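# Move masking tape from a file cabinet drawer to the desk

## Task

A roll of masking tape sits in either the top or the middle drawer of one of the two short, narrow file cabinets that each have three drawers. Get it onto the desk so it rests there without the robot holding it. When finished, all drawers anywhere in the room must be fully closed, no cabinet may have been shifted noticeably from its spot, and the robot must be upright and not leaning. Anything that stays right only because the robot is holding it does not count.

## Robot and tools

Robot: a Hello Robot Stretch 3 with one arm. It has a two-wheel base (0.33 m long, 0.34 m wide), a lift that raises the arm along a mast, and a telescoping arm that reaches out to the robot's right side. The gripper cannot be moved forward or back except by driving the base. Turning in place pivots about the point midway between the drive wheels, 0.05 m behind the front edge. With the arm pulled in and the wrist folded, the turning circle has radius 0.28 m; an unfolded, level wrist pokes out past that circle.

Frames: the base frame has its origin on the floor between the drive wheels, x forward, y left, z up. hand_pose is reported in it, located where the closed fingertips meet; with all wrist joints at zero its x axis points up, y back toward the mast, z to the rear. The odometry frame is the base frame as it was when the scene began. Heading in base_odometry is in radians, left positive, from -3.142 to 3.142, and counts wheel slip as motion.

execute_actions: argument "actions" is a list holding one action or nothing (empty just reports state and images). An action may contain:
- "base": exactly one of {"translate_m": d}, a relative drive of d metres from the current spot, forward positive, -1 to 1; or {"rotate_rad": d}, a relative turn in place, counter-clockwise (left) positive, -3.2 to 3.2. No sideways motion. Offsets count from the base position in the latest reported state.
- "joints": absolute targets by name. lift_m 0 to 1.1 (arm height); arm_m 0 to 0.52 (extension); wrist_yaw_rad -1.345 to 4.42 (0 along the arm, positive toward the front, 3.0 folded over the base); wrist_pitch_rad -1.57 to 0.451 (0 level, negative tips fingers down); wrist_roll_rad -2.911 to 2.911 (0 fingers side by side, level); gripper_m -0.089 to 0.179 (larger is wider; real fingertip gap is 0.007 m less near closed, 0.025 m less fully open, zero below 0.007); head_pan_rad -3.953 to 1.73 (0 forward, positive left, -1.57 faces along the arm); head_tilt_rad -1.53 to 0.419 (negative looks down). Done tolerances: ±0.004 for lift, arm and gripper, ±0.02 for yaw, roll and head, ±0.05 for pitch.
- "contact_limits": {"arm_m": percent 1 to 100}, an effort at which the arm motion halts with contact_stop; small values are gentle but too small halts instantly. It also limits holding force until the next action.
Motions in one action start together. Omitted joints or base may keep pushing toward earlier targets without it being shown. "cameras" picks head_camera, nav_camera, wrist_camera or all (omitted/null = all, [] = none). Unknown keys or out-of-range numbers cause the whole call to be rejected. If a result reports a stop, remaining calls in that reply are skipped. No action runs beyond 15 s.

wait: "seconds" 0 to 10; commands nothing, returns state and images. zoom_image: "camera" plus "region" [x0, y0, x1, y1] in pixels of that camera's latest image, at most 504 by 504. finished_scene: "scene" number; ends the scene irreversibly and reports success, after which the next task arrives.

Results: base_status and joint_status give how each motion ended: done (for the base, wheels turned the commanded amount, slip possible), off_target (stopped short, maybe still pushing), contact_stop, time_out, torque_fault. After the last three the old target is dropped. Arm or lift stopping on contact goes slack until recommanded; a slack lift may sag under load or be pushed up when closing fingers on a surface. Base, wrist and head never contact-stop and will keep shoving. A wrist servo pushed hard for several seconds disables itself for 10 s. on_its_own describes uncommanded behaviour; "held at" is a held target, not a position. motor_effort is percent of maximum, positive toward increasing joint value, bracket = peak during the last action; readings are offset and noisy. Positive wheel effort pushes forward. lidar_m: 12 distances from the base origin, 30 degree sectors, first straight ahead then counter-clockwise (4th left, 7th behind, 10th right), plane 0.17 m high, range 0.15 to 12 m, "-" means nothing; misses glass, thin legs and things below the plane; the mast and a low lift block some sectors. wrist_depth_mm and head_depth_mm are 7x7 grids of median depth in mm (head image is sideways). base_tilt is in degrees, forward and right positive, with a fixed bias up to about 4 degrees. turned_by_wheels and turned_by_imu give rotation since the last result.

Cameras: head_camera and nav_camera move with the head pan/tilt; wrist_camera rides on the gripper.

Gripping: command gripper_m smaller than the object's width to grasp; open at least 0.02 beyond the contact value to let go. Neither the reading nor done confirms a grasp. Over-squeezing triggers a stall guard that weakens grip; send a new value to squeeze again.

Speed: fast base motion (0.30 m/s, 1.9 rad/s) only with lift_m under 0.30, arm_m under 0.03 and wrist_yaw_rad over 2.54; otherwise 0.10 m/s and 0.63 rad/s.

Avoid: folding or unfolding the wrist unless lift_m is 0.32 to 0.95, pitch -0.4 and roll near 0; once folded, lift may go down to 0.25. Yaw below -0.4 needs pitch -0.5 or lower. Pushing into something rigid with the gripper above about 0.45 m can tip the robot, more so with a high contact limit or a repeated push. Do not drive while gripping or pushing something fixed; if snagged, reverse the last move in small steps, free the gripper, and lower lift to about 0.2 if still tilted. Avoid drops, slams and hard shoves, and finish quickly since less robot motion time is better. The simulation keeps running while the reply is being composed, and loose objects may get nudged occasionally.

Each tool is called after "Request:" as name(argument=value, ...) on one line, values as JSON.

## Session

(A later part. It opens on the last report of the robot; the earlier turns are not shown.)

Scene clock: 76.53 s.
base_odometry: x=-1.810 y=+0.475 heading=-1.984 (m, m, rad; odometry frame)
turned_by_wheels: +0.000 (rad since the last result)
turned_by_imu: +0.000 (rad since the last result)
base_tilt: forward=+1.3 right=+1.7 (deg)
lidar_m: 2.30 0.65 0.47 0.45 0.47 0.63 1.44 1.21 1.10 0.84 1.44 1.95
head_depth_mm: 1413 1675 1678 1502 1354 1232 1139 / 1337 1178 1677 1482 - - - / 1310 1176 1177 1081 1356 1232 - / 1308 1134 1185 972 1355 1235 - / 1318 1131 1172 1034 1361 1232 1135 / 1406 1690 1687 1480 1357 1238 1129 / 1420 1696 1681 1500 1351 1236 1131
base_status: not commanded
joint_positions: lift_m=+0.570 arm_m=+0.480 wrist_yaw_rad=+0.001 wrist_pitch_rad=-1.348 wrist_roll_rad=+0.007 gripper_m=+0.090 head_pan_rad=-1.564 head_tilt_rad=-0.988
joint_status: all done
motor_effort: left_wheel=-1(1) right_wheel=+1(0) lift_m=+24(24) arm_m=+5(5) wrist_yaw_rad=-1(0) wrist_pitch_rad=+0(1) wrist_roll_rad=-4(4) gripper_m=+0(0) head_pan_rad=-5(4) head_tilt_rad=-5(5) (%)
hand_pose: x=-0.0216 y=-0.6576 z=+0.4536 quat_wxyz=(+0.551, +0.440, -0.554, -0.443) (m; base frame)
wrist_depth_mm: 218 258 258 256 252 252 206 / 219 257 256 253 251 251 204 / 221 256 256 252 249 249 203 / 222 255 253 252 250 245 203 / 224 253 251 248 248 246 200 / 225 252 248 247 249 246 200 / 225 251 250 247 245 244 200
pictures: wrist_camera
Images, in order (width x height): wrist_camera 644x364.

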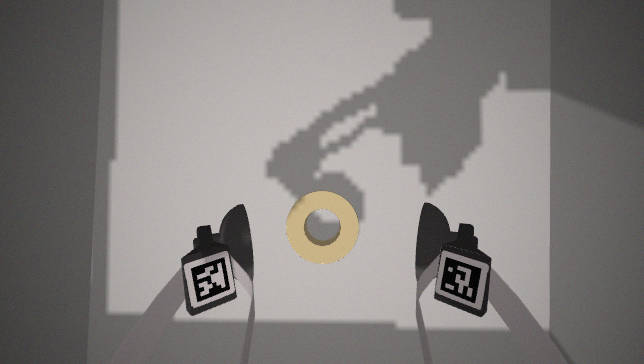

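Request:
execute_actions(actions=[{"base":{"translate_m":0.007},"joints":{"arm_m":0.476,"lift_m":0.514}}], cameras=["wrist_camera"])

Request:
execute_actions(actions=[{"joints":{"gripper_m":-0.005}}], cameras=[])

Request:
execute_actions(actions=[{"joints":{"lift_m":0.68}}], cameras=["wrist_camera"])

Request:
execute_actions(actions=[{"joints":{"arm_m":0,"wrist_pitch_rad":0}}], cameras=[])

Request:
execute_actions(actions=[{"joints":{"lift_m":0.358}}], cameras=[])

Request:
execute_actions(actions=[{"joints":{"arm_m":0.424},"contact_limits":{"arm_m":18}}], cameras=["wrist_camera"])

Request:
execute_actions(actions=[{"joints":{"arm_m":0}}], cameras=["head_camera"])

Scene clock: 78.40 s.
base_odometry: x=-1.812 y=+0.468 heading=-1.985 (m, m, rad; odometry frame)
turned_by_wheels: +0.000 (rad since the last result)
turned_by_imu: +0.000 (rad since the last result)
base_tilt: forward=+1.1 right=+1.8 (deg)
lidar_m: 2.30 0.65 0.47 0.45 0.47 0.63 1.45 1.21 1.11 0.84 1.44 1.94
head_depth_mm: 1400 1681 1695 1510 1358 1237 1130 / 1343 1157 1635 1444 - - - / 1317 1154 1154 1079 1361 1233 - / 1318 1134 1187 968 1353 1236 - / 1318 1133 1168 1006 1361 1233 1133 / 1411 1684 1693 1483 1352 1235 1131 / 1416 1698 1685 1499 1355 1233 1130
base_status: done
joint_positions: lift_m=+0.514 arm_m=+0.476 wrist_yaw_rad=+0.001 wrist_pitch_rad=-1.348 wrist_roll_rad=+0.007 gripper_m=+0.090 head_pan_rad=-1.564 head_tilt_rad=-0.988
joint_status: all done
motor_effort: left_wheel=-1(3) right_wheel=+1(5) lift_m=+25(26) arm_m=-2(1) wrist_yaw_rad=-1(0) wrist_pitch_rad=-1(0) wrist_roll_rad=-4(3) gripper_m=+1(0) head_pan_rad=-5(5) head_tilt_rad=-5(7) (%)
hand_pose: x=-0.0216 y=-0.6543 z=+0.3976 quat_wxyz=(+0.551, +0.440, -0.554, -0.443) (m; base frame)
wrist_depth_mm: 202 202 199 200 197 196 193 / 201 200 200 198 196 194 192 / 201 199 199 197 195 195 192 / 199 197 197 196 194 193 192 / 199 198 195 171 193 191 191 / 197 197 195 193 191 190 189 / 198 196 195 193 191 190 188
pictures: wrist_camera
Images, in order (width x height): wrist_camera 644x364.

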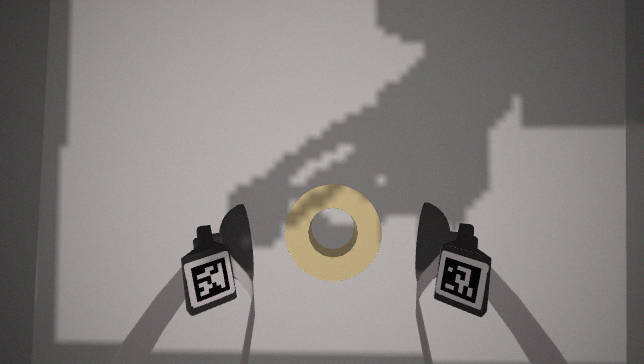

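Scene clock: 79.83 s.
base_odometry: x=-1.812 y=+0.468 heading=-1.985 (m, m, rad; odometry frame)
turned_by_wheels: +0.000 (rad since the last result)
turned_by_imu: +0.000 (rad since the last result)
base_tilt: forward=+1.3 right=+1.7 (deg)
lidar_m: 2.30 0.65 0.47 0.45 0.46 0.63 1.45 1.21 1.10 0.84 1.44 1.95
head_depth_mm: 1410 1682 1701 1499 1349 1231 1137 / 1343 1153 1618 1451 - - - / 1306 1157 - 1074 1358 1235 - / 1309 1131 1189 977 1346 1237 - / 1323 1133 1175 1003 1346 1242 1136 / 1417 1688 1684 1471 1355 1231 1133 / 1416 1703 1675 1503 1355 1236 1132
base_status: not commanded
joint_positions: lift_m=+0.514 arm_m=+0.476 wrist_yaw_rad=+0.001 wrist_pitch_rad=-1.350 wrist_roll_rad=+0.007 gripper_m=-0.004 head_pan_rad=-1.564 head_tilt_rad=-0.988
joint_status: all done
motor_effort: left_wheel=-1(1) right_wheel=+1(1) lift_m=+25(25) arm_m=-2(2) wrist_yaw_rad=+0(1) wrist_pitch_rad=+1(0) wrist_roll_rad=-4(3) gripper_m=-18(98) head_pan_rad=-5(4) head_tilt_rad=-5(6) (%)
hand_pose: x=-0.0216 y=-0.6538 z=+0.3975 quat_wxyz=(+0.550, +0.441, -0.553, -0.444) (m; base frame)
wrist_depth_mm: 203 202 200 199 197 196 196 / 201 201 200 198 196 196 193 / 201 199 198 197 196 194 192 / 201 198 197 195 194 193 191 / 199 199 198 170 193 192 191 / 199 197 196 194 - 192 190 / 197 196 196 193 191 190 189
pictures: none
No camera images: the call's "cameras" was empty. Leave "cameras" out to get every camera's image.

Scene clock: 82.17 s.
base_odometry: x=-1.812 y=+0.468 heading=-1.985 (m, m, rad; odometry frame)
turned_by_wheels: +0.000 (rad since the last result)
turned_by_imu: +0.000 (rad since the last result)
base_tilt: forward=+1.1 right=+1.7 (deg)
lidar_m: 2.30 0.65 0.47 0.45 0.46 0.63 1.45 1.21 1.10 0.84 1.44 1.95
head_depth_mm: 1396 1678 1723 1516 - - - / 1345 - 1190 1078 1358 1238 - / 1318 - 1173 1073 1356 1239 - / 1315 1135 1168 972 1360 1240 - / 1329 1134 1170 1008 1359 1236 1132 / 1412 1693 1677 1476 1359 1232 1136 / 1416 1689 1681 1502 1360 1230 1138
base_status: not commanded
joint_positions: lift_m=+0.680 arm_m=+0.476 wrist_yaw_rad=+0.001 wrist_pitch_rad=-1.350 wrist_roll_rad=+0.007 gripper_m=-0.004 head_pan_rad=-1.564 head_tilt_rad=-0.988
joint_status: all done
motor_effort: left_wheel=-1(2) right_wheel=+0(0) lift_m=+30(30) arm_m=-2(2) wrist_yaw_rad=-1(1) wrist_pitch_rad=+0(0) wrist_roll_rad=-4(4) gripper_m=-18(18) head_pan_rad=-4(4) head_tilt_rad=-6(6) (%)
hand_pose: x=-0.0216 y=-0.6538 z=+0.5633 quat_wxyz=(+0.550, +0.441, -0.553, -0.444) (m; base frame)
wrist_depth_mm: 751 337 363 362 363 330 710 / 751 342 364 363 356 324 708 / 750 342 364 361 360 320 709 / 725 343 361 358 355 319 695 / 736 323 361 172 353 316 708 / 729 325 357 355 - 314 698 / 726 306 347 354 350 291 689
pictures: wrist_camera
Images, in order (width x height): wrist_camera 644x364.

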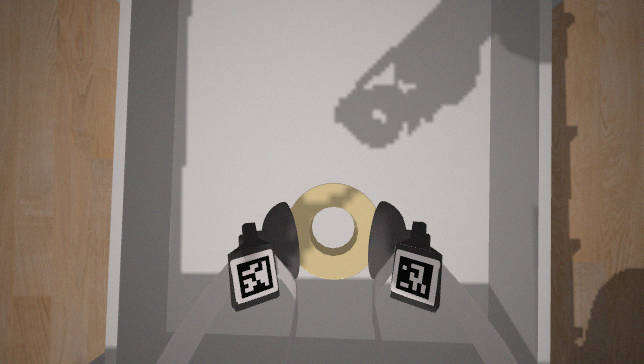

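Scene clock: 86.87 s.
base_odometry: x=-1.812 y=+0.468 heading=-1.985 (m, m, rad; odometry frame)
turned_by_wheels: +0.000 (rad since the last result)
turned_by_imu: +0.001 (rad since the last result)
base_tilt: forward=+1.1 right=+1.7 (deg)
lidar_m: 2.30 0.65 0.47 0.45 0.46 0.63 1.45 1.21 1.11 0.84 1.44 1.95
head_depth_mm: 1405 1671 1703 1508 1381 - - / 1345 1156 1201 1073 1390 - - / 1319 1132 1194 1012 - 1201 - / 1306 1125 1194 972 1350 1219 - / 1322 1131 1167 1009 1354 1230 1133 / 1418 1693 1695 1472 1354 1231 1140 / 1430 1694 1683 1500 1355 1234 1135
base_status: not commanded
joint_positions: lift_m=+0.680 arm_m=+0.000 wrist_yaw_rad=+0.001 wrist_pitch_rad=-0.028 wrist_roll_rad=+0.007 gripper_m=-0.004 head_pan_rad=-1.564 head_tilt_rad=-0.988
joint_status: all done
motor_effort: left_wheel=-1(1) right_wheel=+1(0) lift_m=+30(30) arm_m=-2(2) wrist_yaw_rad=-1(1) wrist_pitch_rad=+9(10) wrist_roll_rad=-3(4) gripper_m=-18(18) head_pan_rad=-4(4) head_tilt_rad=-7(6) (%)
hand_pose: x=-0.0212 y=-0.4008 z=+0.7872 quat_wxyz=(+0.705, +0.011, -0.709, -0.010) (m; base frame)
wrist_depth_mm: - - - - - - - / - - - - - - - / - - - - - - - / - - - - - - - / - - - 173 - - 946 / - - - 675 744 - 841 / - - 707 717 700 - 843
pictures: none
No camera images: the call's "cameras" was empty. Leave "cameras" out to get every camera's image.

Scene clock: 90.63 s.
base_odometry: x=-1.812 y=+0.468 heading=-1.985 (m, m, rad; odometry frame)
turned_by_wheels: +0.000 (rad since the last result)
turned_by_imu: +0.001 (rad since the last result)
base_tilt: forward=+1.1 right=+1.7 (deg)
lidar_m: 2.30 0.65 0.47 0.45 0.46 0.63 1.44 1.21 1.10 0.84 1.44 1.94
head_depth_mm: 1407 1671 1702 1505 1355 1234 1134 / 1347 1153 1210 1077 1358 1252 - / 1313 1139 1191 1083 1352 1263 - / 1312 1134 1193 976 1358 1234 - / 1326 1130 1176 1007 1356 1235 1136 / 1411 1689 1689 1475 1354 1238 1132 / 1414 1704 1689 1501 1351 1232 1127
base_status: not commanded
joint_positions: lift_m=+0.358 arm_m=+0.000 wrist_yaw_rad=+0.001 wrist_pitch_rad=-0.028 wrist_roll_rad=+0.007 gripper_m=-0.004 head_pan_rad=-1.564 head_tilt_rad=-0.988
joint_status: all done
motor_effort: left_wheel=-1(1) right_wheel=+1(0) lift_m=+24(25) arm_m=-2(2) wrist_yaw_rad=-1(1) wrist_pitch_rad=+9(10) wrist_roll_rad=-3(3) gripper_m=-18(18) head_pan_rad=-4(4) head_tilt_rad=-5(6) (%)
hand_pose: x=-0.0212 y=-0.4008 z=+0.4656 quat_wxyz=(+0.705, +0.010, -0.709, -0.010) (m; base frame)
wrist_depth_mm: - - - - - - - / - - - - - - - / - - - - 833 - 870 / - 275 271 264 263 260 261 / - 287 282 172 271 266 721 / - 297 294 284 283 277 768 / 785 787 729 676 668 716 731
pictures: none
No camera images: the call's "cameras" was empty. Leave "cameras" out to get every camera's image.

Scene clock: 94.93 s.
base_odometry: x=-1.812 y=+0.468 heading=-1.985 (m, m, rad; odometry frame)
turned_by_wheels: +0.000 (rad since the last result)
turned_by_imu: +0.001 (rad since the last result)
base_tilt: forward=+1.2 right=+1.6 (deg)
lidar_m: 2.30 0.65 0.47 0.45 0.47 0.63 1.45 1.21 1.11 0.85 1.44 1.95
head_depth_mm: 1397 1681 1668 1500 1354 1234 1137 / 1342 1157 1364 1497 1358 1240 - / 1311 1130 1194 1475 1360 1239 - / 1301 1135 1202 1478 1354 1236 - / 1329 1128 1291 1478 1354 1234 1139 / 1422 1690 1684 1498 1357 1229 1128 / 1416 1692 1687 1498 1350 1232 1135
base_status: not commanded
joint_positions: lift_m=+0.358 arm_m=+0.423 wrist_yaw_rad=-0.003 wrist_pitch_rad=-0.031 wrist_roll_rad=+0.007 gripper_m=-0.004 head_pan_rad=-1.564 head_tilt_rad=-0.989
joint_status: all done
motor_effort: left_wheel=-3(4) right_wheel=+2(2) lift_m=+25(25) arm_m=+8(18) wrist_yaw_rad=+2(4) wrist_pitch_rad=+10(11) wrist_roll_rad=-3(4) gripper_m=-18(18) head_pan_rad=-4(4) head_tilt_rad=-6(5) (%)
contact_limits: arm_m 18 (drawing in: default 17, maximum 29; extending or still: default 26, maximum 42)
hand_pose: x=-0.0221 y=-0.8236 z=+0.4648 quat_wxyz=(+0.705, +0.010, -0.709, -0.012) (m; base frame)
wrist_depth_mm: 684 675 696 671 678 653 660 / 698 700 691 687 680 692 670 / 722 250 242 234 225 221 215 / 199 196 193 187 187 186 182 / 205 204 199 173 192 191 189 / 214 211 206 202 - 199 196 / 222 220 215 214 209 207 203
pictures: wrist_camera
Images, in order (width x height): wrist_camera 644x364.

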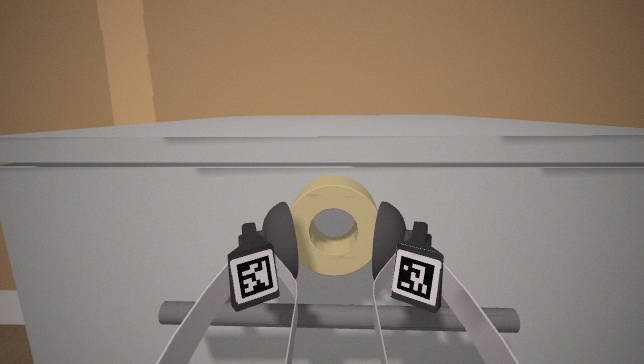

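Scene clock: 99.23 s.
base_odometry: x=-1.812 y=+0.468 heading=-1.985 (m, m, rad; odometry frame)
turned_by_wheels: +0.000 (rad since the last result)
turned_by_imu: +0.001 (rad since the last result)
base_tilt: forward=+1.1 right=+1.7 (deg)
lidar_m: 2.30 0.65 0.47 0.45 0.47 0.63 1.44 1.21 1.10 0.85 1.44 1.95
head_depth_mm: 1409 1681 1688 1513 1352 1232 1139 / 1341 1152 1379 1502 1360 1253 - / 1312 1134 1232 1477 1356 1265 - / 1298 1130 1245 1471 1359 1234 - / 1323 1128 1294 1487 1356 1224 1130 / 1420 1701 1685 1502 1351 1234 1130 / 1419 1704 1673 1499 1352 1230 1134
base_status: not commanded
joint_positions: lift_m=+0.358 arm_m=+0.000 wrist_yaw_rad=-0.002 wrist_pitch_rad=-0.028 wrist_roll_rad=+0.007 gripper_m=-0.004 head_pan_rad=-1.564 head_tilt_rad=-0.989
joint_status: all done
motor_effort: left_wheel=-2(3) right_wheel=+1(2) lift_m=+24(25) arm_m=-2(10) wrist_yaw_rad=+2(2) wrist_pitch_rad=+9(10) wrist_roll_rad=-3(4) gripper_m=-18(19) head_pan_rad=-4(4) head_tilt_rad=-5(6) (%)
hand_pose: x=-0.0219 y=-0.4008 z=+0.4654 quat_wxyz=(+0.705, +0.010, -0.709, -0.011) (m; base frame)
wrist_depth_mm: - - - - - - - / - - - - - - - / - - - 603 591 - 874 / - - 623 579 604 - 829 / - - - 174 615 - 832 / - - - 664 663 - 815 / 778 778 725 687 684 767 760
pictures: head_camera (sideways: a quarter turn clockwise sets it upright)
Images, in order (width x height): head_camera 896x504.

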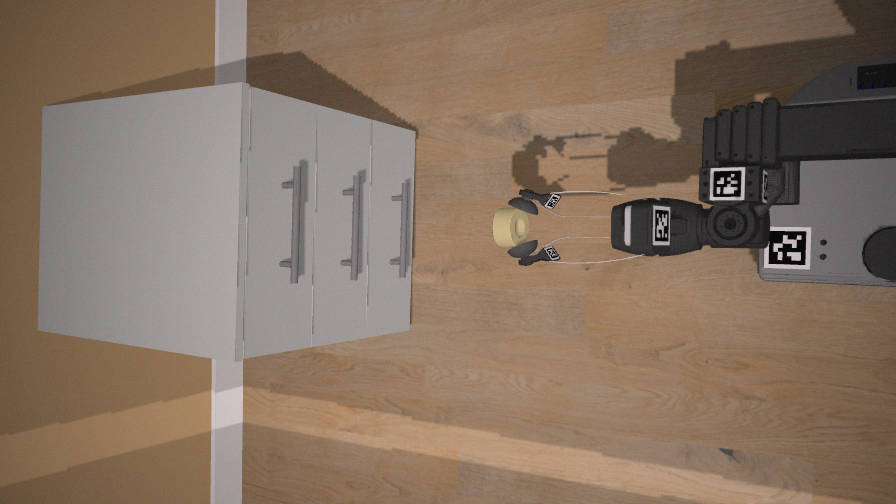

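Request:
execute_actions(actions=[{"joints":{"wrist_pitch_rad":-0.4}}], cameras=[])

Request:
execute_actions(actions=[{"joints":{"wrist_yaw_rad":3.0}}], cameras=[])

Request:
execute_actions(actions=[{"joints":{"lift_m":0.28,"head_tilt_rad":-0.5}}], cameras=[])

Request:
execute_actions(actions=[{"base":{"translate_m":1}}], cameras=[])

Request:
execute_actions(actions=[{"base":{"translate_m":0.78}}], cameras=[])

Request:
execute_actions(actions=[{"base":{"rotate_rad":1.56}}], cameras=[])

Request:
execute_actions(actions=[{"base":{"translate_m":1}}], cameras=[])

Request:
execute_actions(actions=[{"base":{"translate_m":1}}], cameras=[])

Request:
execute_actions(actions=[{"base":{"rotate_rad":1.56}}], cameras=[])

Request:
execute_actions(actions=[{"base":{"translate_m":1}}], cameras=[])

Request:
execute_actions(actions=[{"joints":{"lift_m":0.93}}], cameras=[])

Request:
execute_actions(actions=[{"joints":{"wrist_yaw_rad":0}}], cameras=[])

Request:
execute_actions(actions=[{"joints":{"lift_m":1.1}}], cameras=["nav_camera","wrist_camera"])

Scene clock: 101.27 s.
base_odometry: x=-1.812 y=+0.468 heading=-1.985 (m, m, rad; odometry frame)
turned_by_wheels: +0.000 (rad since the last result)
turned_by_imu: +0.000 (rad since the last result)
base_tilt: forward=+1.2 right=+1.7 (deg)
lidar_m: 2.30 0.65 0.47 0.45 0.47 0.63 1.45 1.21 1.10 0.85 1.44 1.95
head_depth_mm: 1413 1686 1675 1507 1353 1236 1131 / 1341 1150 1376 1497 1356 1247 - / 1302 1133 1236 1478 1353 1266 - / 1304 1126 1245 1474 1354 1232 - / 1317 1129 1290 1473 1357 1231 1134 / 1418 1698 1698 1506 1346 1236 1135 / 1419 1704 1684 1495 1360 1229 1131
base_status: not commanded
joint_positions: lift_m=+0.358 arm_m=+0.000 wrist_yaw_rad=-0.002 wrist_pitch_rad=-0.417 wrist_roll_rad=+0.007 gripper_m=-0.004 head_pan_rad=-1.564 head_tilt_rad=-0.989
joint_status: all done
motor_effort: left_wheel=-2(2) right_wheel=+1(1) lift_m=+24(25) arm_m=-2(2) wrist_yaw_rad=+2(2) wrist_pitch_rad=+6(8) wrist_roll_rad=-4(4) gripper_m=-18(18) head_pan_rad=-5(4) head_tilt_rad=-6(6) (%)
hand_pose: x=-0.0219 y=-0.3699 z=+0.3710 quat_wxyz=(+0.690, +0.146, -0.694, -0.148) (m; base frame)
wrist_depth_mm: - - 568 536 540 - 835 / - - 625 600 583 - 842 / - - - 655 655 - 820 / 879 856 790 697 720 836 782 / 717 712 740 174 730 678 700 / 593 599 602 582 574 579 582 / 520 520 507 515 509 500 511
pictures: none
No camera images: the call's "cameras" was empty. Leave "cameras" out to get every camera's image.

Scene clock: 103.77 s.
base_odometry: x=-1.812 y=+0.468 heading=-1.985 (m, m, rad; odometry frame)
turned_by_wheels: +0.000 (rad since the last result)
turned_by_imu: +0.000 (rad since the last result)
base_tilt: forward=+1.2 right=+1.7 (deg)
lidar_m: 2.30 0.65 0.47 0.45 0.47 0.63 1.45 1.22 1.10 0.85 1.44 1.95
head_depth_mm: 1408 1683 1685 1503 1358 1235 1130 / 1338 1155 1369 1505 1362 1251 - / 1315 1127 1236 1490 1358 1265 - / 1314 1130 1239 1474 1352 1268 - / 1312 1133 1295 1480 1347 1231 1131 / 1425 1689 1683 1502 1356 1232 1137 / 1420 1699 1692 1502 1358 1232 1132
base_status: not commanded
joint_positions: lift_m=+0.358 arm_m=+0.000 wrist_yaw_rad=+2.997 wrist_pitch_rad=-0.417 wrist_roll_rad=+0.007 gripper_m=-0.004 head_pan_rad=-1.564 head_tilt_rad=-0.989
joint_status: all done
motor_effort: left_wheel=-2(2) right_wheel=+1(1) lift_m=+25(25) arm_m=-2(2) wrist_yaw_rad=+4(5) wrist_pitch_rad=+6(6) wrist_roll_rad=-4(4) gripper_m=-18(18) head_pan_rad=-5(4) head_tilt_rad=-5(5) (%)
hand_pose: x=+0.0112 y=+0.0769 z=+0.3710 quat_wxyz=(+0.197, +0.702, +0.096, +0.677) (m; base frame)
wrist_depth_mm: 407 - 443 449 471 482 504 / 449 462 481 485 512 524 546 / 481 500 513 540 563 583 612 / 527 545 574 578 626 662 691 / 587 615 - 174 674 686 676 / 592 609 - 579 566 577 582 / 519 526 - 536 510 509 507
pictures: none
No camera images: the call's "cameras" was empty. Leave "cameras" out to get every camera's image.

Scene clock: 105.30 s.
base_odometry: x=-1.812 y=+0.468 heading=-1.985 (m, m, rad; odometry frame)
turned_by_wheels: +0.000 (rad since the last result)
turned_by_imu: +0.000 (rad since the last result)
base_tilt: forward=+1.3 right=+1.6 (deg)
lidar_m: 2.30 0.65 0.47 0.45 0.46 0.63 1.45 1.21 1.11 0.85 1.44 1.95
head_depth_mm: 1206 1313 1453 1619 1799 1576 1331 / 1204 1318 1448 1565 1233 1463 1329 / 1214 1317 1453 1500 1151 1239 1324 / 1208 1316 1458 1496 1159 1249 1324 / 1202 1321 1458 1545 1148 1255 1319 / 1219 1327 1448 1629 1814 1560 1323 / 1209 1319 1459 1633 1805 1566 1322
base_status: not commanded
joint_positions: lift_m=+0.280 arm_m=+0.000 wrist_yaw_rad=+2.997 wrist_pitch_rad=-0.419 wrist_roll_rad=+0.007 gripper_m=-0.004 head_pan_rad=-1.564 head_tilt_rad=-0.507
joint_status: all done
motor_effort: left_wheel=-1(2) right_wheel=+1(1) lift_m=+24(26) arm_m=-2(2) wrist_yaw_rad=+3(3) wrist_pitch_rad=+6(6) wrist_roll_rad=-3(3) gripper_m=-18(17) head_pan_rad=-5(5) head_tilt_rad=+3(30) (%)
hand_pose: x=+0.0111 y=+0.0767 z=+0.2926 quat_wxyz=(+0.197, +0.702, +0.096, +0.677) (m; base frame)
wrist_depth_mm: 413 - 443 450 472 485 504 / 448 460 478 494 499 536 546 / 487 503 521 548 559 579 612 / 530 549 572 577 620 653 665 / 581 580 - 174 592 584 572 / 500 510 - 175 474 485 491 / 448 - - - 431 423 421
pictures: none
No camera images: the call's "cameras" was empty. Leave "cameras" out to get every camera's image.

Scene clock: 110.30 s.
base_odometry: x=-2.215 y=-0.447 heading=-1.985 (m, m, rad; odometry frame)
turned_by_wheels: +0.000 (rad since the last result)
turned_by_imu: +0.007 (rad since the last result)
base_tilt: forward=+1.3 right=+1.7 (deg)
lidar_m: 1.30 1.35 0.48 0.46 0.48 0.65 1.75 1.20 1.17 1.38 1.43 1.36
head_depth_mm: 1187 1301 1434 1594 1787 1580 1329 / 1196 1301 1432 1598 1775 1570 1329 / 1197 1306 1446 1613 1766 1570 1321 / 1196 1305 1441 1604 1776 1562 1326 / 1200 1303 1440 1601 1774 1575 1328 / 1201 1318 1449 1622 1802 1573 1328 / 1203 1314 1452 1618 1796 1563 1314
base_status: done
joint_positions: lift_m=+0.280 arm_m=+0.000 wrist_yaw_rad=+2.998 wrist_pitch_rad=-0.419 wrist_roll_rad=+0.007 gripper_m=-0.004 head_pan_rad=-1.564 head_tilt_rad=-0.507
joint_status: not commanded
motor_effort: left_wheel=-2(8) right_wheel=+1(5) lift_m=+25(25) arm_m=-2(2) wrist_yaw_rad=+2(3) wrist_pitch_rad=+7(6) wrist_roll_rad=-3(3) gripper_m=-18(18) head_pan_rad=-5(5) head_tilt_rad=+3(3) (%)
hand_pose: x=+0.0109 y=+0.0767 z=+0.2926 quat_wxyz=(+0.197, +0.702, +0.096, +0.677) (m; base frame)
wrist_depth_mm: 423 - 455 463 481 500 - / 459 473 491 505 518 - - / 499 510 537 559 570 847 896 / 550 566 591 577 623 714 702 / 581 596 - 173 605 573 574 / 505 515 - 176 478 491 486 / 450 - - - 425 423 422
pictures: none
No camera images: the call's "cameras" was empty. Leave "cameras" out to get every camera's image.

Scene clock: 114.67 s.
base_odometry: x=-2.528 y=-1.162 heading=-1.985 (m, m, rad; odometry frame)
turned_by_wheels: +0.000 (rad since the last result)
turned_by_imu: +0.005 (rad since the last result)
base_tilt: forward=+1.2 right=+1.7 (deg)
lidar_m: 0.53 0.55 0.75 2.03 0.64 0.66 1.80 1.79 1.43 1.37 0.76 0.55
head_depth_mm: 1181 1294 1428 1589 1767 1583 1331 / 1179 1296 1430 1590 1769 1579 1327 / 1183 1296 1433 1594 1762 1580 1327 / 1193 1293 1437 1588 1786 1579 1325 / 1193 1303 1440 1597 1783 1574 1323 / 1188 1307 1434 1594 1782 1566 1315 / 1198 1321 1442 1565 1683 1537 1323
base_status: done
joint_positions: lift_m=+0.280 arm_m=+0.000 wrist_yaw_rad=+2.998 wrist_pitch_rad=-0.419 wrist_roll_rad=+0.007 gripper_m=-0.004 head_pan_rad=-1.564 head_tilt_rad=-0.507
joint_status: not commanded
motor_effort: left_wheel=-3(7) right_wheel=+2(5) lift_m=+24(25) arm_m=-2(2) wrist_yaw_rad=+3(4) wrist_pitch_rad=+6(7) wrist_roll_rad=-4(3) gripper_m=-18(18) head_pan_rad=-4(4) head_tilt_rad=+3(3) (%)
hand_pose: x=+0.0109 y=+0.0767 z=+0.2926 quat_wxyz=(+0.197, +0.702, +0.096, +0.677) (m; base frame)
wrist_depth_mm: 591 - - - - 790 566 / 584 782 - - - 827 570 / 584 760 930 931 890 790 570 / 579 719 710 716 710 702 570 / 601 605 - 174 599 580 550 / 512 505 - 176 480 488 484 / 455 - - - 431 430 423
pictures: none
No camera images: the call's "cameras" was empty. Leave "cameras" out to get every camera's image.

Scene clock: 116.80 s.
base_odometry: x=-2.528 y=-1.162 heading=-0.425 (m, m, rad; odometry frame)
turned_by_wheels: +1.560 (rad since the last result)
turned_by_imu: +1.569 (rad since the last result)
base_tilt: forward=+1.1 right=+1.7 (deg)
lidar_m: 1.90 0.64 0.65 1.69 1.97 1.44 1.37 0.77 0.55 0.53 0.55 0.74
head_depth_mm: 432 472 521 580 654 749 875 / 432 471 520 579 653 750 881 / 433 471 520 579 655 749 880 / 432 472 521 579 654 752 882 / 432 472 520 579 656 752 882 / 431 472 520 581 656 751 881 / 432 473 522 580 655 755 885
base_status: done
joint_positions: lift_m=+0.280 arm_m=+0.000 wrist_yaw_rad=+2.998 wrist_pitch_rad=-0.419 wrist_roll_rad=+0.007 gripper_m=-0.004 head_pan_rad=-1.564 head_tilt_rad=-0.507
joint_status: not commanded
motor_effort: left_wheel=-3(10) right_wheel=+2(7) lift_m=+25(25) arm_m=-2(2) wrist_yaw_rad=+3(2) wrist_pitch_rad=+6(7) wrist_roll_rad=-3(3) gripper_m=-18(18) head_pan_rad=-5(4) head_tilt_rad=+2(3) (%)
hand_pose: x=+0.0109 y=+0.0767 z=+0.2926 quat_wxyz=(+0.197, +0.702, +0.096, +0.677) (m; base frame)
wrist_depth_mm: - - - - - 684 496 / - - - - - 702 539 / 930 943 936 915 909 706 577 / 749 733 721 714 710 665 641 / 592 604 - 174 607 574 575 / 506 506 - 175 477 489 490 / 450 - - - 431 424 428
pictures: none
No camera images: the call's "cameras" was empty. Leave "cameras" out to get every camera's image.

Scene clock: 121.80 s.
base_odometry: x=-1.617 y=-1.574 heading=-0.425 (m, m, rad; odometry frame)
turned_by_wheels: +0.000 (rad since the last result)
turned_by_imu: +0.007 (rad since the last result)
base_tilt: forward=+1.1 right=+1.7 (deg)
lidar_m: 1.88 2.04 2.76 0.45 0.46 0.62 2.14 0.74 0.53 0.51 0.53 0.72
head_depth_mm: 414 453 499 556 625 718 843 / 415 453 499 556 627 722 842 / 415 454 500 556 629 723 846 / 416 454 499 558 628 721 846 / 417 454 500 559 630 723 850 / 416 455 501 560 633 723 849 / 417 455 502 559 631 724 855
base_status: done
joint_positions: lift_m=+0.280 arm_m=+0.000 wrist_yaw_rad=+2.998 wrist_pitch_rad=-0.419 wrist_roll_rad=+0.007 gripper_m=-0.004 head_pan_rad=-1.564 head_tilt_rad=-0.507
joint_status: not commanded
motor_effort: left_wheel=-3(8) right_wheel=+2(6) lift_m=+25(26) arm_m=-2(2) wrist_yaw_rad=+2(3) wrist_pitch_rad=+6(7) wrist_roll_rad=-3(3) gripper_m=-17(18) head_pan_rad=-4(4) head_tilt_rad=+3(3) (%)
hand_pose: x=+0.0109 y=+0.0767 z=+0.2926 quat_wxyz=(+0.197, +0.702, +0.096, +0.677) (m; base frame)
wrist_depth_mm: 407 - 720 - - - - / 442 454 677 - - - - / 485 500 692 902 947 910 891 / 523 549 593 716 715 714 685 / 567 579 - 174 606 584 579 / 509 509 - 175 479 487 487 / 450 - - - 428 425 423
pictures: none
No camera images: the call's "cameras" was empty. Leave "cameras" out to get every camera's image.

Scene clock: 126.80 s.
base_odometry: x=-0.706 y=-1.986 heading=-0.425 (m, m, rad; odometry frame)
turned_by_wheels: +0.000 (rad since the last result)
turned_by_imu: +0.007 (rad since the last result)
base_tilt: forward=+1.1 right=+1.7 (deg)
lidar_m: 1.38 1.17 1.94 3.20 1.70 1.16 2.04 0.71 0.52 0.50 0.52 0.70
head_depth_mm: 402 439 484 539 609 697 816 / 388 428 475 537 608 700 817 / 394 430 473 523 589 701 823 / 400 436 481 536 604 702 823 / 399 437 483 537 607 702 828 / 401 437 482 539 608 705 827 / 401 438 484 539 609 708 831
base_status: done
joint_positions: lift_m=+0.280 arm_m=+0.000 wrist_yaw_rad=+2.998 wrist_pitch_rad=-0.419 wrist_roll_rad=+0.007 gripper_m=-0.004 head_pan_rad=-1.564 head_tilt_rad=-0.507
joint_status: not commanded
motor_effort: left_wheel=-3(8) right_wheel=+2(6) lift_m=+25(25) arm_m=-2(2) wrist_yaw_rad=+2(4) wrist_pitch_rad=+6(6) wrist_roll_rad=-3(3) gripper_m=-18(18) head_pan_rad=-4(4) head_tilt_rad=+3(3) (%)
hand_pose: x=+0.0109 y=+0.0767 z=+0.2926 quat_wxyz=(+0.197, +0.702, +0.097, +0.677) (m; base frame)
wrist_depth_mm: - - - - - - - / - - - - - - - / 961 961 933 923 906 923 884 / 736 714 724 705 718 697 701 / 595 593 - 174 602 576 559 / 505 509 - 175 482 489 488 / 452 - - - 431 425 423
pictures: none
No camera images: the call's "cameras" was empty. Leave "cameras" out to get every camera's image.

Scene clock: 129.03 s.
base_odometry: x=-0.706 y=-1.986 heading=+1.135 (m, m, rad; odometry frame)
turned_by_wheels: +1.560 (rad since the last result)
turned_by_imu: +1.569 (rad since the last result)
base_tilt: forward=+1.2 right=+1.8 (deg)
lidar_m: 3.19 1.70 1.16 2.16 0.73 0.52 0.50 0.51 0.69 1.38 1.17 1.91
head_depth_mm: 1197 1305 1440 1565 1627 1511 1332 / 1192 1302 1436 1594 1782 1575 1322 / 1193 1306 1439 1612 1785 1568 1327 / 1195 1311 1444 1605 1787 1565 1319 / 1194 1294 1435 1600 1772 1568 1328 / 1192 1307 1438 1602 1786 1578 1330 / 1191 1310 1440 1606 1792 1572 1322
base_status: done
joint_positions: lift_m=+0.280 arm_m=+0.000 wrist_yaw_rad=+2.998 wrist_pitch_rad=-0.419 wrist_roll_rad=+0.007 gripper_m=-0.004 head_pan_rad=-1.564 head_tilt_rad=-0.506
joint_status: not commanded
motor_effort: left_wheel=-2(10) right_wheel=+1(7) lift_m=+25(25) arm_m=-2(2) wrist_yaw_rad=+3(3) wrist_pitch_rad=+6(6) wrist_roll_rad=-4(4) gripper_m=-17(18) head_pan_rad=-3(4) head_tilt_rad=+3(3) (%)
hand_pose: x=+0.0109 y=+0.0767 z=+0.2926 quat_wxyz=(+0.197, +0.702, +0.097, +0.677) (m; base frame)
wrist_depth_mm: 721 - - - - - - / 702 923 - - - - - / 687 885 978 923 942 916 883 / 661 739 728 723 709 696 693 / 593 606 - 174 596 581 567 / 503 512 - 175 488 490 491 / 452 - - - 425 425 424
pictures: none
No camera images: the call's "cameras" was empty. Leave "cameras" out to get every camera's image.

Scene clock: 134.03 s.
base_odometry: x=-0.284 y=-1.080 heading=+1.135 (m, m, rad; odometry frame)
turned_by_wheels: +0.000 (rad since the last result)
turned_by_imu: +0.007 (rad since the last result)
base_tilt: forward=+1.2 right=+1.6 (deg)
lidar_m: 2.23 1.59 1.14 1.10 1.14 1.56 1.49 1.54 1.41 0.91 1.40 1.35
head_depth_mm: 1170 1263 949 669 1765 1574 1326 / 1168 1265 945 664 1202 1464 1320 / 1174 1264 946 666 1772 1574 1326 / 1178 1269 943 693 1754 1566 1326 / 1171 1266 936 692 1755 1571 1323 / 1173 1263 937 691 1759 1560 1321 / 1179 1265 932 691 1758 1567 1322
base_status: done
joint_positions: lift_m=+0.280 arm_m=+0.000 wrist_yaw_rad=+2.998 wrist_pitch_rad=-0.419 wrist_roll_rad=+0.007 gripper_m=-0.004 head_pan_rad=-1.564 head_tilt_rad=-0.506
joint_status: not commanded
motor_effort: left_wheel=-3(7) right_wheel=+1(6) lift_m=+25(25) arm_m=-2(2) wrist_yaw_rad=+3(3) wrist_pitch_rad=+6(6) wrist_roll_rad=-3(4) gripper_m=-18(17) head_pan_rad=-4(4) head_tilt_rad=+3(2) (%)
hand_pose: x=+0.0109 y=+0.0767 z=+0.2926 quat_wxyz=(+0.197, +0.702, +0.097, +0.677) (m; base frame)
wrist_depth_mm: - - - - - - - / - - - - - - - / 906 947 929 962 939 894 912 / 731 733 702 714 693 693 699 / 594 604 - 174 602 579 573 / 507 510 - 176 484 492 486 / 450 - - - 427 429 425
pictures: none
No camera images: the call's "cameras" was empty. Leave "cameras" out to get every camera's image.

Scene clock: 140.77 s.
base_odometry: x=-0.284 y=-1.080 heading=+1.135 (m, m, rad; odometry frame)
turned_by_wheels: +0.000 (rad since the last result)
turned_by_imu: +0.001 (rad since the last result)
base_tilt: forward=+1.2 right=+1.7 (deg)
lidar_m: 2.23 1.60 1.14 1.10 1.14 1.56 1.49 1.54 1.42 0.91 1.40 1.35
head_depth_mm: 1169 1267 946 667 1762 - - / 1176 1260 946 668 1197 1542 - / 1172 1261 944 664 1763 1611 - / 1171 1270 939 692 1765 1613 - / 1171 1271 943 694 1755 1614 - / 1170 1270 935 689 1747 1578 1346 / 1173 1273 934 687 1759 1573 1322
base_status: not commanded
joint_positions: lift_m=+0.930 arm_m=+0.000 wrist_yaw_rad=+2.998 wrist_pitch_rad=-0.419 wrist_roll_rad=+0.007 gripper_m=-0.004 head_pan_rad=-1.564 head_tilt_rad=-0.506
joint_status: all done
motor_effort: left_wheel=-3(3) right_wheel=+2(1) lift_m=+30(32) arm_m=-2(2) wrist_yaw_rad=+3(2) wrist_pitch_rad=+6(6) wrist_roll_rad=-3(3) gripper_m=-18(19) head_pan_rad=-4(5) head_tilt_rad=+3(2) (%)
hand_pose: x=+0.0109 y=+0.0767 z=+0.9424 quat_wxyz=(+0.197, +0.702, +0.097, +0.677) (m; base frame)
wrist_depth_mm: - - - - - - - / - - - - - - - / - - - - - - - / - - - - - - - / - - - 174 - - - / - - - - - - - / - - - - - - -
pictures: none
No camera images: the call's "cameras" was empty. Leave "cameras" out to get every camera's image.

Scene clock: 143.27 s.
base_odometry: x=-0.284 y=-1.080 heading=+1.135 (m, m, rad; odometry frame)
turned_by_wheels: +0.000 (rad since the last result)
turned_by_imu: +0.000 (rad since the last result)
base_tilt: forward=+1.2 right=+1.8 (deg)
lidar_m: 2.23 1.60 1.14 1.11 1.14 1.55 1.49 1.54 1.41 0.90 1.40 1.35
head_depth_mm: 1171 1265 948 668 1774 - - / 1171 1262 946 669 1193 1573 - / 1175 1265 943 664 1735 - - / 1174 1266 938 691 1748 - 1294 / 1180 1264 941 693 1782 1571 1319 / 1178 1265 934 692 1768 1580 1325 / 1172 1268 931 688 1762 1566 1320
base_status: not commanded
joint_positions: lift_m=+0.930 arm_m=+0.000 wrist_yaw_rad=+0.003 wrist_pitch_rad=-0.419 wrist_roll_rad=+0.006 gripper_m=-0.004 head_pan_rad=-1.564 head_tilt_rad=-0.506
joint_status: all done
motor_effort: left_wheel=-3(4) right_wheel=+1(2) lift_m=+30(30) arm_m=-2(2) wrist_yaw_rad=-4(3) wrist_pitch_rad=+7(7) wrist_roll_rad=-3(3) gripper_m=-18(18) head_pan_rad=-5(4) head_tilt_rad=+3(3) (%)
hand_pose: x=-0.0208 y=-0.3696 z=+0.9424 quat_wxyz=(+0.690, +0.148, -0.693, -0.147) (m; base frame)
wrist_depth_mm: 687 677 647 650 629 719 - / 396 389 381 374 371 364 363 / - - - - 698 - - / - - - - - - - / - - - 174 - - - / - - - - - - - / - - - - - - -
pictures: none
No camera images: the call's "cameras" was empty. Leave "cameras" out to get every camera's image.

Scene clock: 145.63 s.
base_odometry: x=-0.284 y=-1.080 heading=+1.135 (m, m, rad; odometry frame)
turned_by_wheels: +0.000 (rad since the last result)
turned_by_imu: +0.000 (rad since the last result)
base_tilt: forward=+1.3 right=+1.8 (deg)
lidar_m: 2.23 1.60 1.14 1.10 1.14 1.55 1.49 1.54 1.41 0.90 1.40 1.35
head_depth_mm: - - - - - - 1298 / - - - - - - 1271 / - - - - - 1491 1331 / 1170 1252 891 - 1755 1580 1325 / 1172 1263 936 691 1764 1562 1327 / 1174 1268 937 692 1763 1575 1323 / 1179 1265 936 690 1762 1570 1332
base_status: not commanded
joint_positions: lift_m=+1.097 arm_m=+0.000 wrist_yaw_rad=+0.003 wrist_pitch_rad=-0.419 wrist_roll_rad=+0.006 gripper_m=-0.004 head_pan_rad=-1.564 head_tilt_rad=-0.506
joint_status: all done
joint sent to its limit — the command would take lift_m past its upper limit, so that joint was sent only as far as its limit.
motor_effort: left_wheel=-3(3) right_wheel=+1(2) lift_m=+30(31) arm_m=-2(2) wrist_yaw_rad=-3(3) wrist_pitch_rad=+6(6) wrist_roll_rad=-3(3) gripper_m=-18(17) head_pan_rad=-4(4) head_tilt_rad=+4(3) (%)
hand_pose: x=-0.0209 y=-0.3696 z=+1.1100 quat_wxyz=(+0.690, +0.148, -0.693, -0.147) (m; base frame)
wrist_depth_mm: - - - - - - - / 912 928 919 885 880 - - / 647 649 642 639 630 714 - / 502 502 500 496 494 492 - / 441 440 444 174 417 415 - / - - - - - - - / - - - - - - -
pictures: nav_camera (sideways: a quarter turn counterclockwise sets it upright), wrist_camera
Images, in order (width x height): nav_camera 672x504, wrist_camera 644x364.

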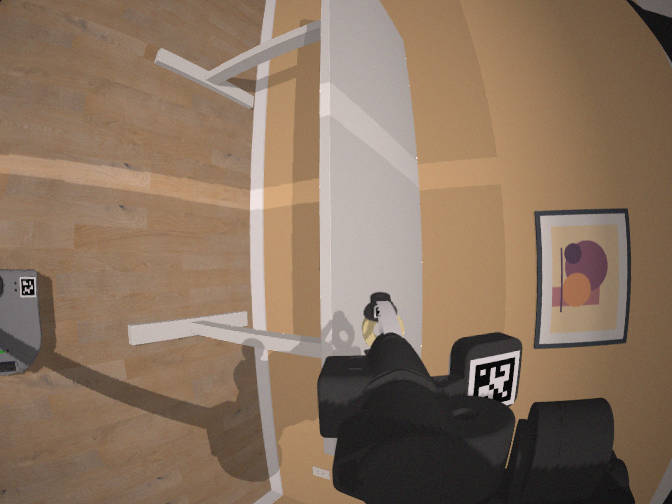

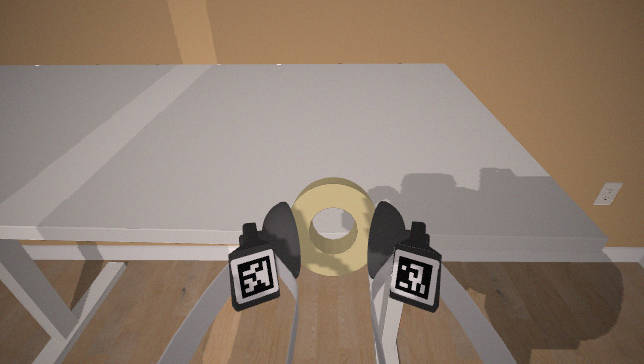

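Request:
execute_actions(actions=[{"joints":{"arm_m":0.515,"wrist_pitch_rad":-1.0}}], cameras=[])

Request:
execute_actions(actions=[{"joints":{"wrist_pitch_rad":-1.35}}], cameras=["wrist_camera"])

Scene clock: 150.83 s.
base_odometry: x=-0.284 y=-1.080 heading=+1.135 (m, m, rad; odometry frame)
turned_by_wheels: +0.000 (rad since the last result)
turned_by_imu: +0.001 (rad since the last result)
base_tilt: forward=+1.2 right=+1.9 (deg)
lidar_m: 2.22 1.60 1.14 1.10 1.14 1.56 1.49 1.54 1.41 0.91 1.40 1.34
head_depth_mm: 1200 1268 945 666 1768 1576 1327 / 1174 1268 946 667 1192 1458 1324 / - 1263 886 665 1770 1577 1330 / 1172 1267 888 693 1762 1586 1327 / 1171 1266 942 692 1756 1566 1323 / 1173 1264 935 690 1752 1579 1323 / 1174 1268 939 690 1759 1571 1329
base_status: not commanded
joint_positions: lift_m=+1.097 arm_m=+0.515 wrist_yaw_rad=+0.001 wrist_pitch_rad=-1.007 wrist_roll_rad=+0.006 gripper_m=-0.004 head_pan_rad=-1.564 head_tilt_rad=-0.506
joint_status: all done
motor_effort: left_wheel=-3(3) right_wheel=+2(1) lift_m=+30(30) arm_m=+5(6) wrist_yaw_rad=-2(3) wrist_pitch_rad=+3(7) wrist_roll_rad=-3(3) gripper_m=-17(18) head_pan_rad=-5(4) head_tilt_rad=+3(3) (%)
hand_pose: x=-0.0215 y=-0.7761 z=+1.0067 quat_wxyz=(+0.618, +0.341, -0.621, -0.342) (m; base frame)
wrist_depth_mm: 304 303 300 293 294 289 287 / 283 280 277 276 276 270 266 / 265 263 262 257 255 255 251 / 247 246 243 242 242 238 235 / 232 231 231 174 230 223 225 / 219 219 218 214 212 213 211 / 207 206 207 204 203 201 200
pictures: none
No camera images: the call's "cameras" was empty. Leave "cameras" out to get every camera's image.

Scene clock: 151.80 s.
base_odometry: x=-0.284 y=-1.080 heading=+1.135 (m, m, rad; odometry frame)
turned_by_wheels: +0.000 (rad since the last result)
turned_by_imu: +0.000 (rad since the last result)
base_tilt: forward=+1.2 right=+1.7 (deg)
lidar_m: 2.23 1.60 1.14 1.10 1.14 1.55 1.49 1.54 1.41 0.90 1.40 1.35
head_depth_mm: 1191 1268 948 669 1768 1564 1326 / 1174 1263 943 666 1188 1454 1322 / - 1274 937 665 1751 1567 1323 / 1171 1264 942 693 1748 1566 1320 / 1174 1262 935 693 1755 1572 1319 / 1175 1268 938 691 1747 1576 1320 / 1175 1265 934 688 1752 1569 1325
base_status: not commanded
joint_positions: lift_m=+1.098 arm_m=+0.515 wrist_yaw_rad=+0.001 wrist_pitch_rad=-1.344 wrist_roll_rad=+0.006 gripper_m=-0.004 head_pan_rad=-1.564 head_tilt_rad=-0.506
joint_status: all done
motor_effort: left_wheel=-3(3) right_wheel=+2(2) lift_m=+30(30) arm_m=+4(4) wrist_yaw_rad=-1(0) wrist_pitch_rad=-1(1) wrist_roll_rad=-3(3) gripper_m=-18(18) head_pan_rad=-4(4) head_tilt_rad=+2(2) (%)
hand_pose: x=-0.0216 y=-0.6938 z=+0.9811 quat_wxyz=(+0.552, +0.439, -0.554, -0.441) (m; base frame)
wrist_depth_mm: 209 208 206 206 204 201 202 / 208 206 206 204 201 200 199 / 206 205 204 203 200 198 197 / 205 204 202 201 200 199 197 / 204 202 202 174 198 198 196 / 203 201 201 198 196 196 195 / 202 200 200 197 198 194 194
pictures: wrist_camera
Images, in order (width x height): wrist_camera 644x364.

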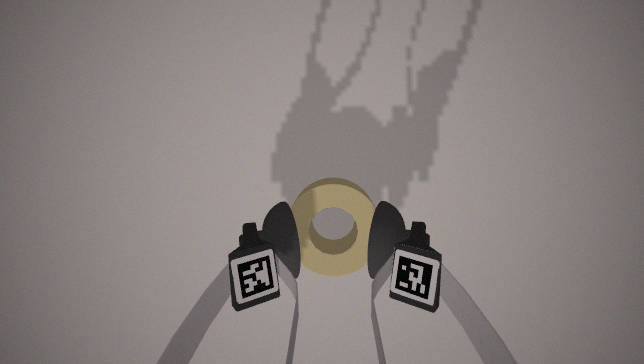

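Request:
execute_actions(actions=[{"joints":{"gripper_m":0.1}}], cameras=[])

Request:
execute_actions(actions=[{"joints":{"arm_m":0.42}}], cameras=["wrist_camera"])

Request:
finished_scene(scene=2)

Scene clock: 153.53 s.
base_odometry: x=-0.284 y=-1.080 heading=+1.135 (m, m, rad; odometry frame)
turned_by_wheels: +0.000 (rad since the last result)
turned_by_imu: +0.000 (rad since the last result)
base_tilt: forward=+1.3 right=+1.8 (deg)
lidar_m: 2.23 1.60 1.14 1.10 1.14 1.56 1.49 1.54 1.42 0.90 1.40 1.35
head_depth_mm: 1196 1266 949 667 1772 1569 1330 / 1182 1264 944 665 1197 1453 1309 / - 1276 945 666 1764 1576 1332 / 1175 1263 943 691 1767 1568 1321 / 1173 1262 939 691 1750 1557 1324 / 1173 1267 939 692 1753 1561 1321 / 1175 1266 935 692 1770 1575 1315
base_status: not commanded
joint_positions: lift_m=+1.098 arm_m=+0.515 wrist_yaw_rad=+0.001 wrist_pitch_rad=-1.348 wrist_roll_rad=+0.006 gripper_m=+0.100 head_pan_rad=-1.564 head_tilt_rad=-0.506
joint_status: all done
motor_effort: left_wheel=-4(3) right_wheel=+1(2) lift_m=+30(30) arm_m=+4(5) wrist_yaw_rad=-1(1) wrist_pitch_rad=+0(1) wrist_roll_rad=-3(3) gripper_m=+0(85) head_pan_rad=-4(5) head_tilt_rad=+3(2) (%)
hand_pose: x=-0.0216 y=-0.6928 z=+0.9810 quat_wxyz=(+0.551, +0.440, -0.554, -0.443) (m; base frame)
wrist_depth_mm: 209 208 207 203 202 200 199 / 207 205 204 202 202 201 198 / 206 204 204 203 202 199 198 / 204 205 202 200 198 197 197 / 204 204 202 177 198 197 196 / 204 203 200 198 198 194 196 / 202 200 199 198 195 195 193
pictures: none
No camera images: the call's "cameras" was empty. Leave "cameras" out to get every camera's image.

Scene clock: 155.47 s.
base_odometry: x=-0.284 y=-1.080 heading=+1.135 (m, m, rad; odometry frame)
turned_by_wheels: +0.000 (rad since the last result)
turned_by_imu: +0.000 (rad since the last result)
base_tilt: forward=+1.1 right=+1.8 (deg)
lidar_m: 2.23 1.60 1.13 1.10 1.14 1.55 1.49 1.54 1.42 0.91 1.40 1.34
head_depth_mm: 1198 1266 945 669 1771 1581 1327 / - 1289 947 666 1197 1458 1317 / - - 868 667 1757 1579 1320 / 1172 1270 912 662 1758 1573 1326 / 1175 1264 938 692 1749 1577 1317 / 1171 1271 933 689 1756 1564 1322 / 1175 1269 934 690 1760 1565 1321
base_status: not commanded
joint_positions: lift_m=+1.098 arm_m=+0.420 wrist_yaw_rad=+0.001 wrist_pitch_rad=-1.348 wrist_roll_rad=+0.006 gripper_m=+0.100 head_pan_rad=-1.564 head_tilt_rad=-0.506
joint_status: all done
motor_effort: left_wheel=-3(3) right_wheel=+2(2) lift_m=+30(29) arm_m=-2(4) wrist_yaw_rad=-1(0) wrist_pitch_rad=+0(0) wrist_roll_rad=-3(3) gripper_m=+0(0) head_pan_rad=-4(5) head_tilt_rad=+3(2) (%)
hand_pose: x=-0.0216 y=-0.5983 z=+0.9810 quat_wxyz=(+0.551, +0.440, -0.553, -0.443) (m; base frame)
wrist_depth_mm: 208 208 205 189 202 200 200 / 206 205 205 179 203 200 198 / 207 205 203 202 201 199 198 / 204 204 202 202 199 198 196 / 205 204 201 200 200 197 196 / 202 201 200 198 198 196 195 / - - - - - - -
pictures: wrist_camera
Images, in order (width x height): wrist_camera 644x364.

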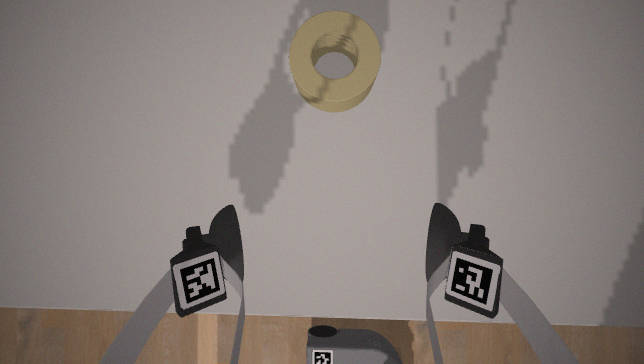

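The scene is finished: the task was done.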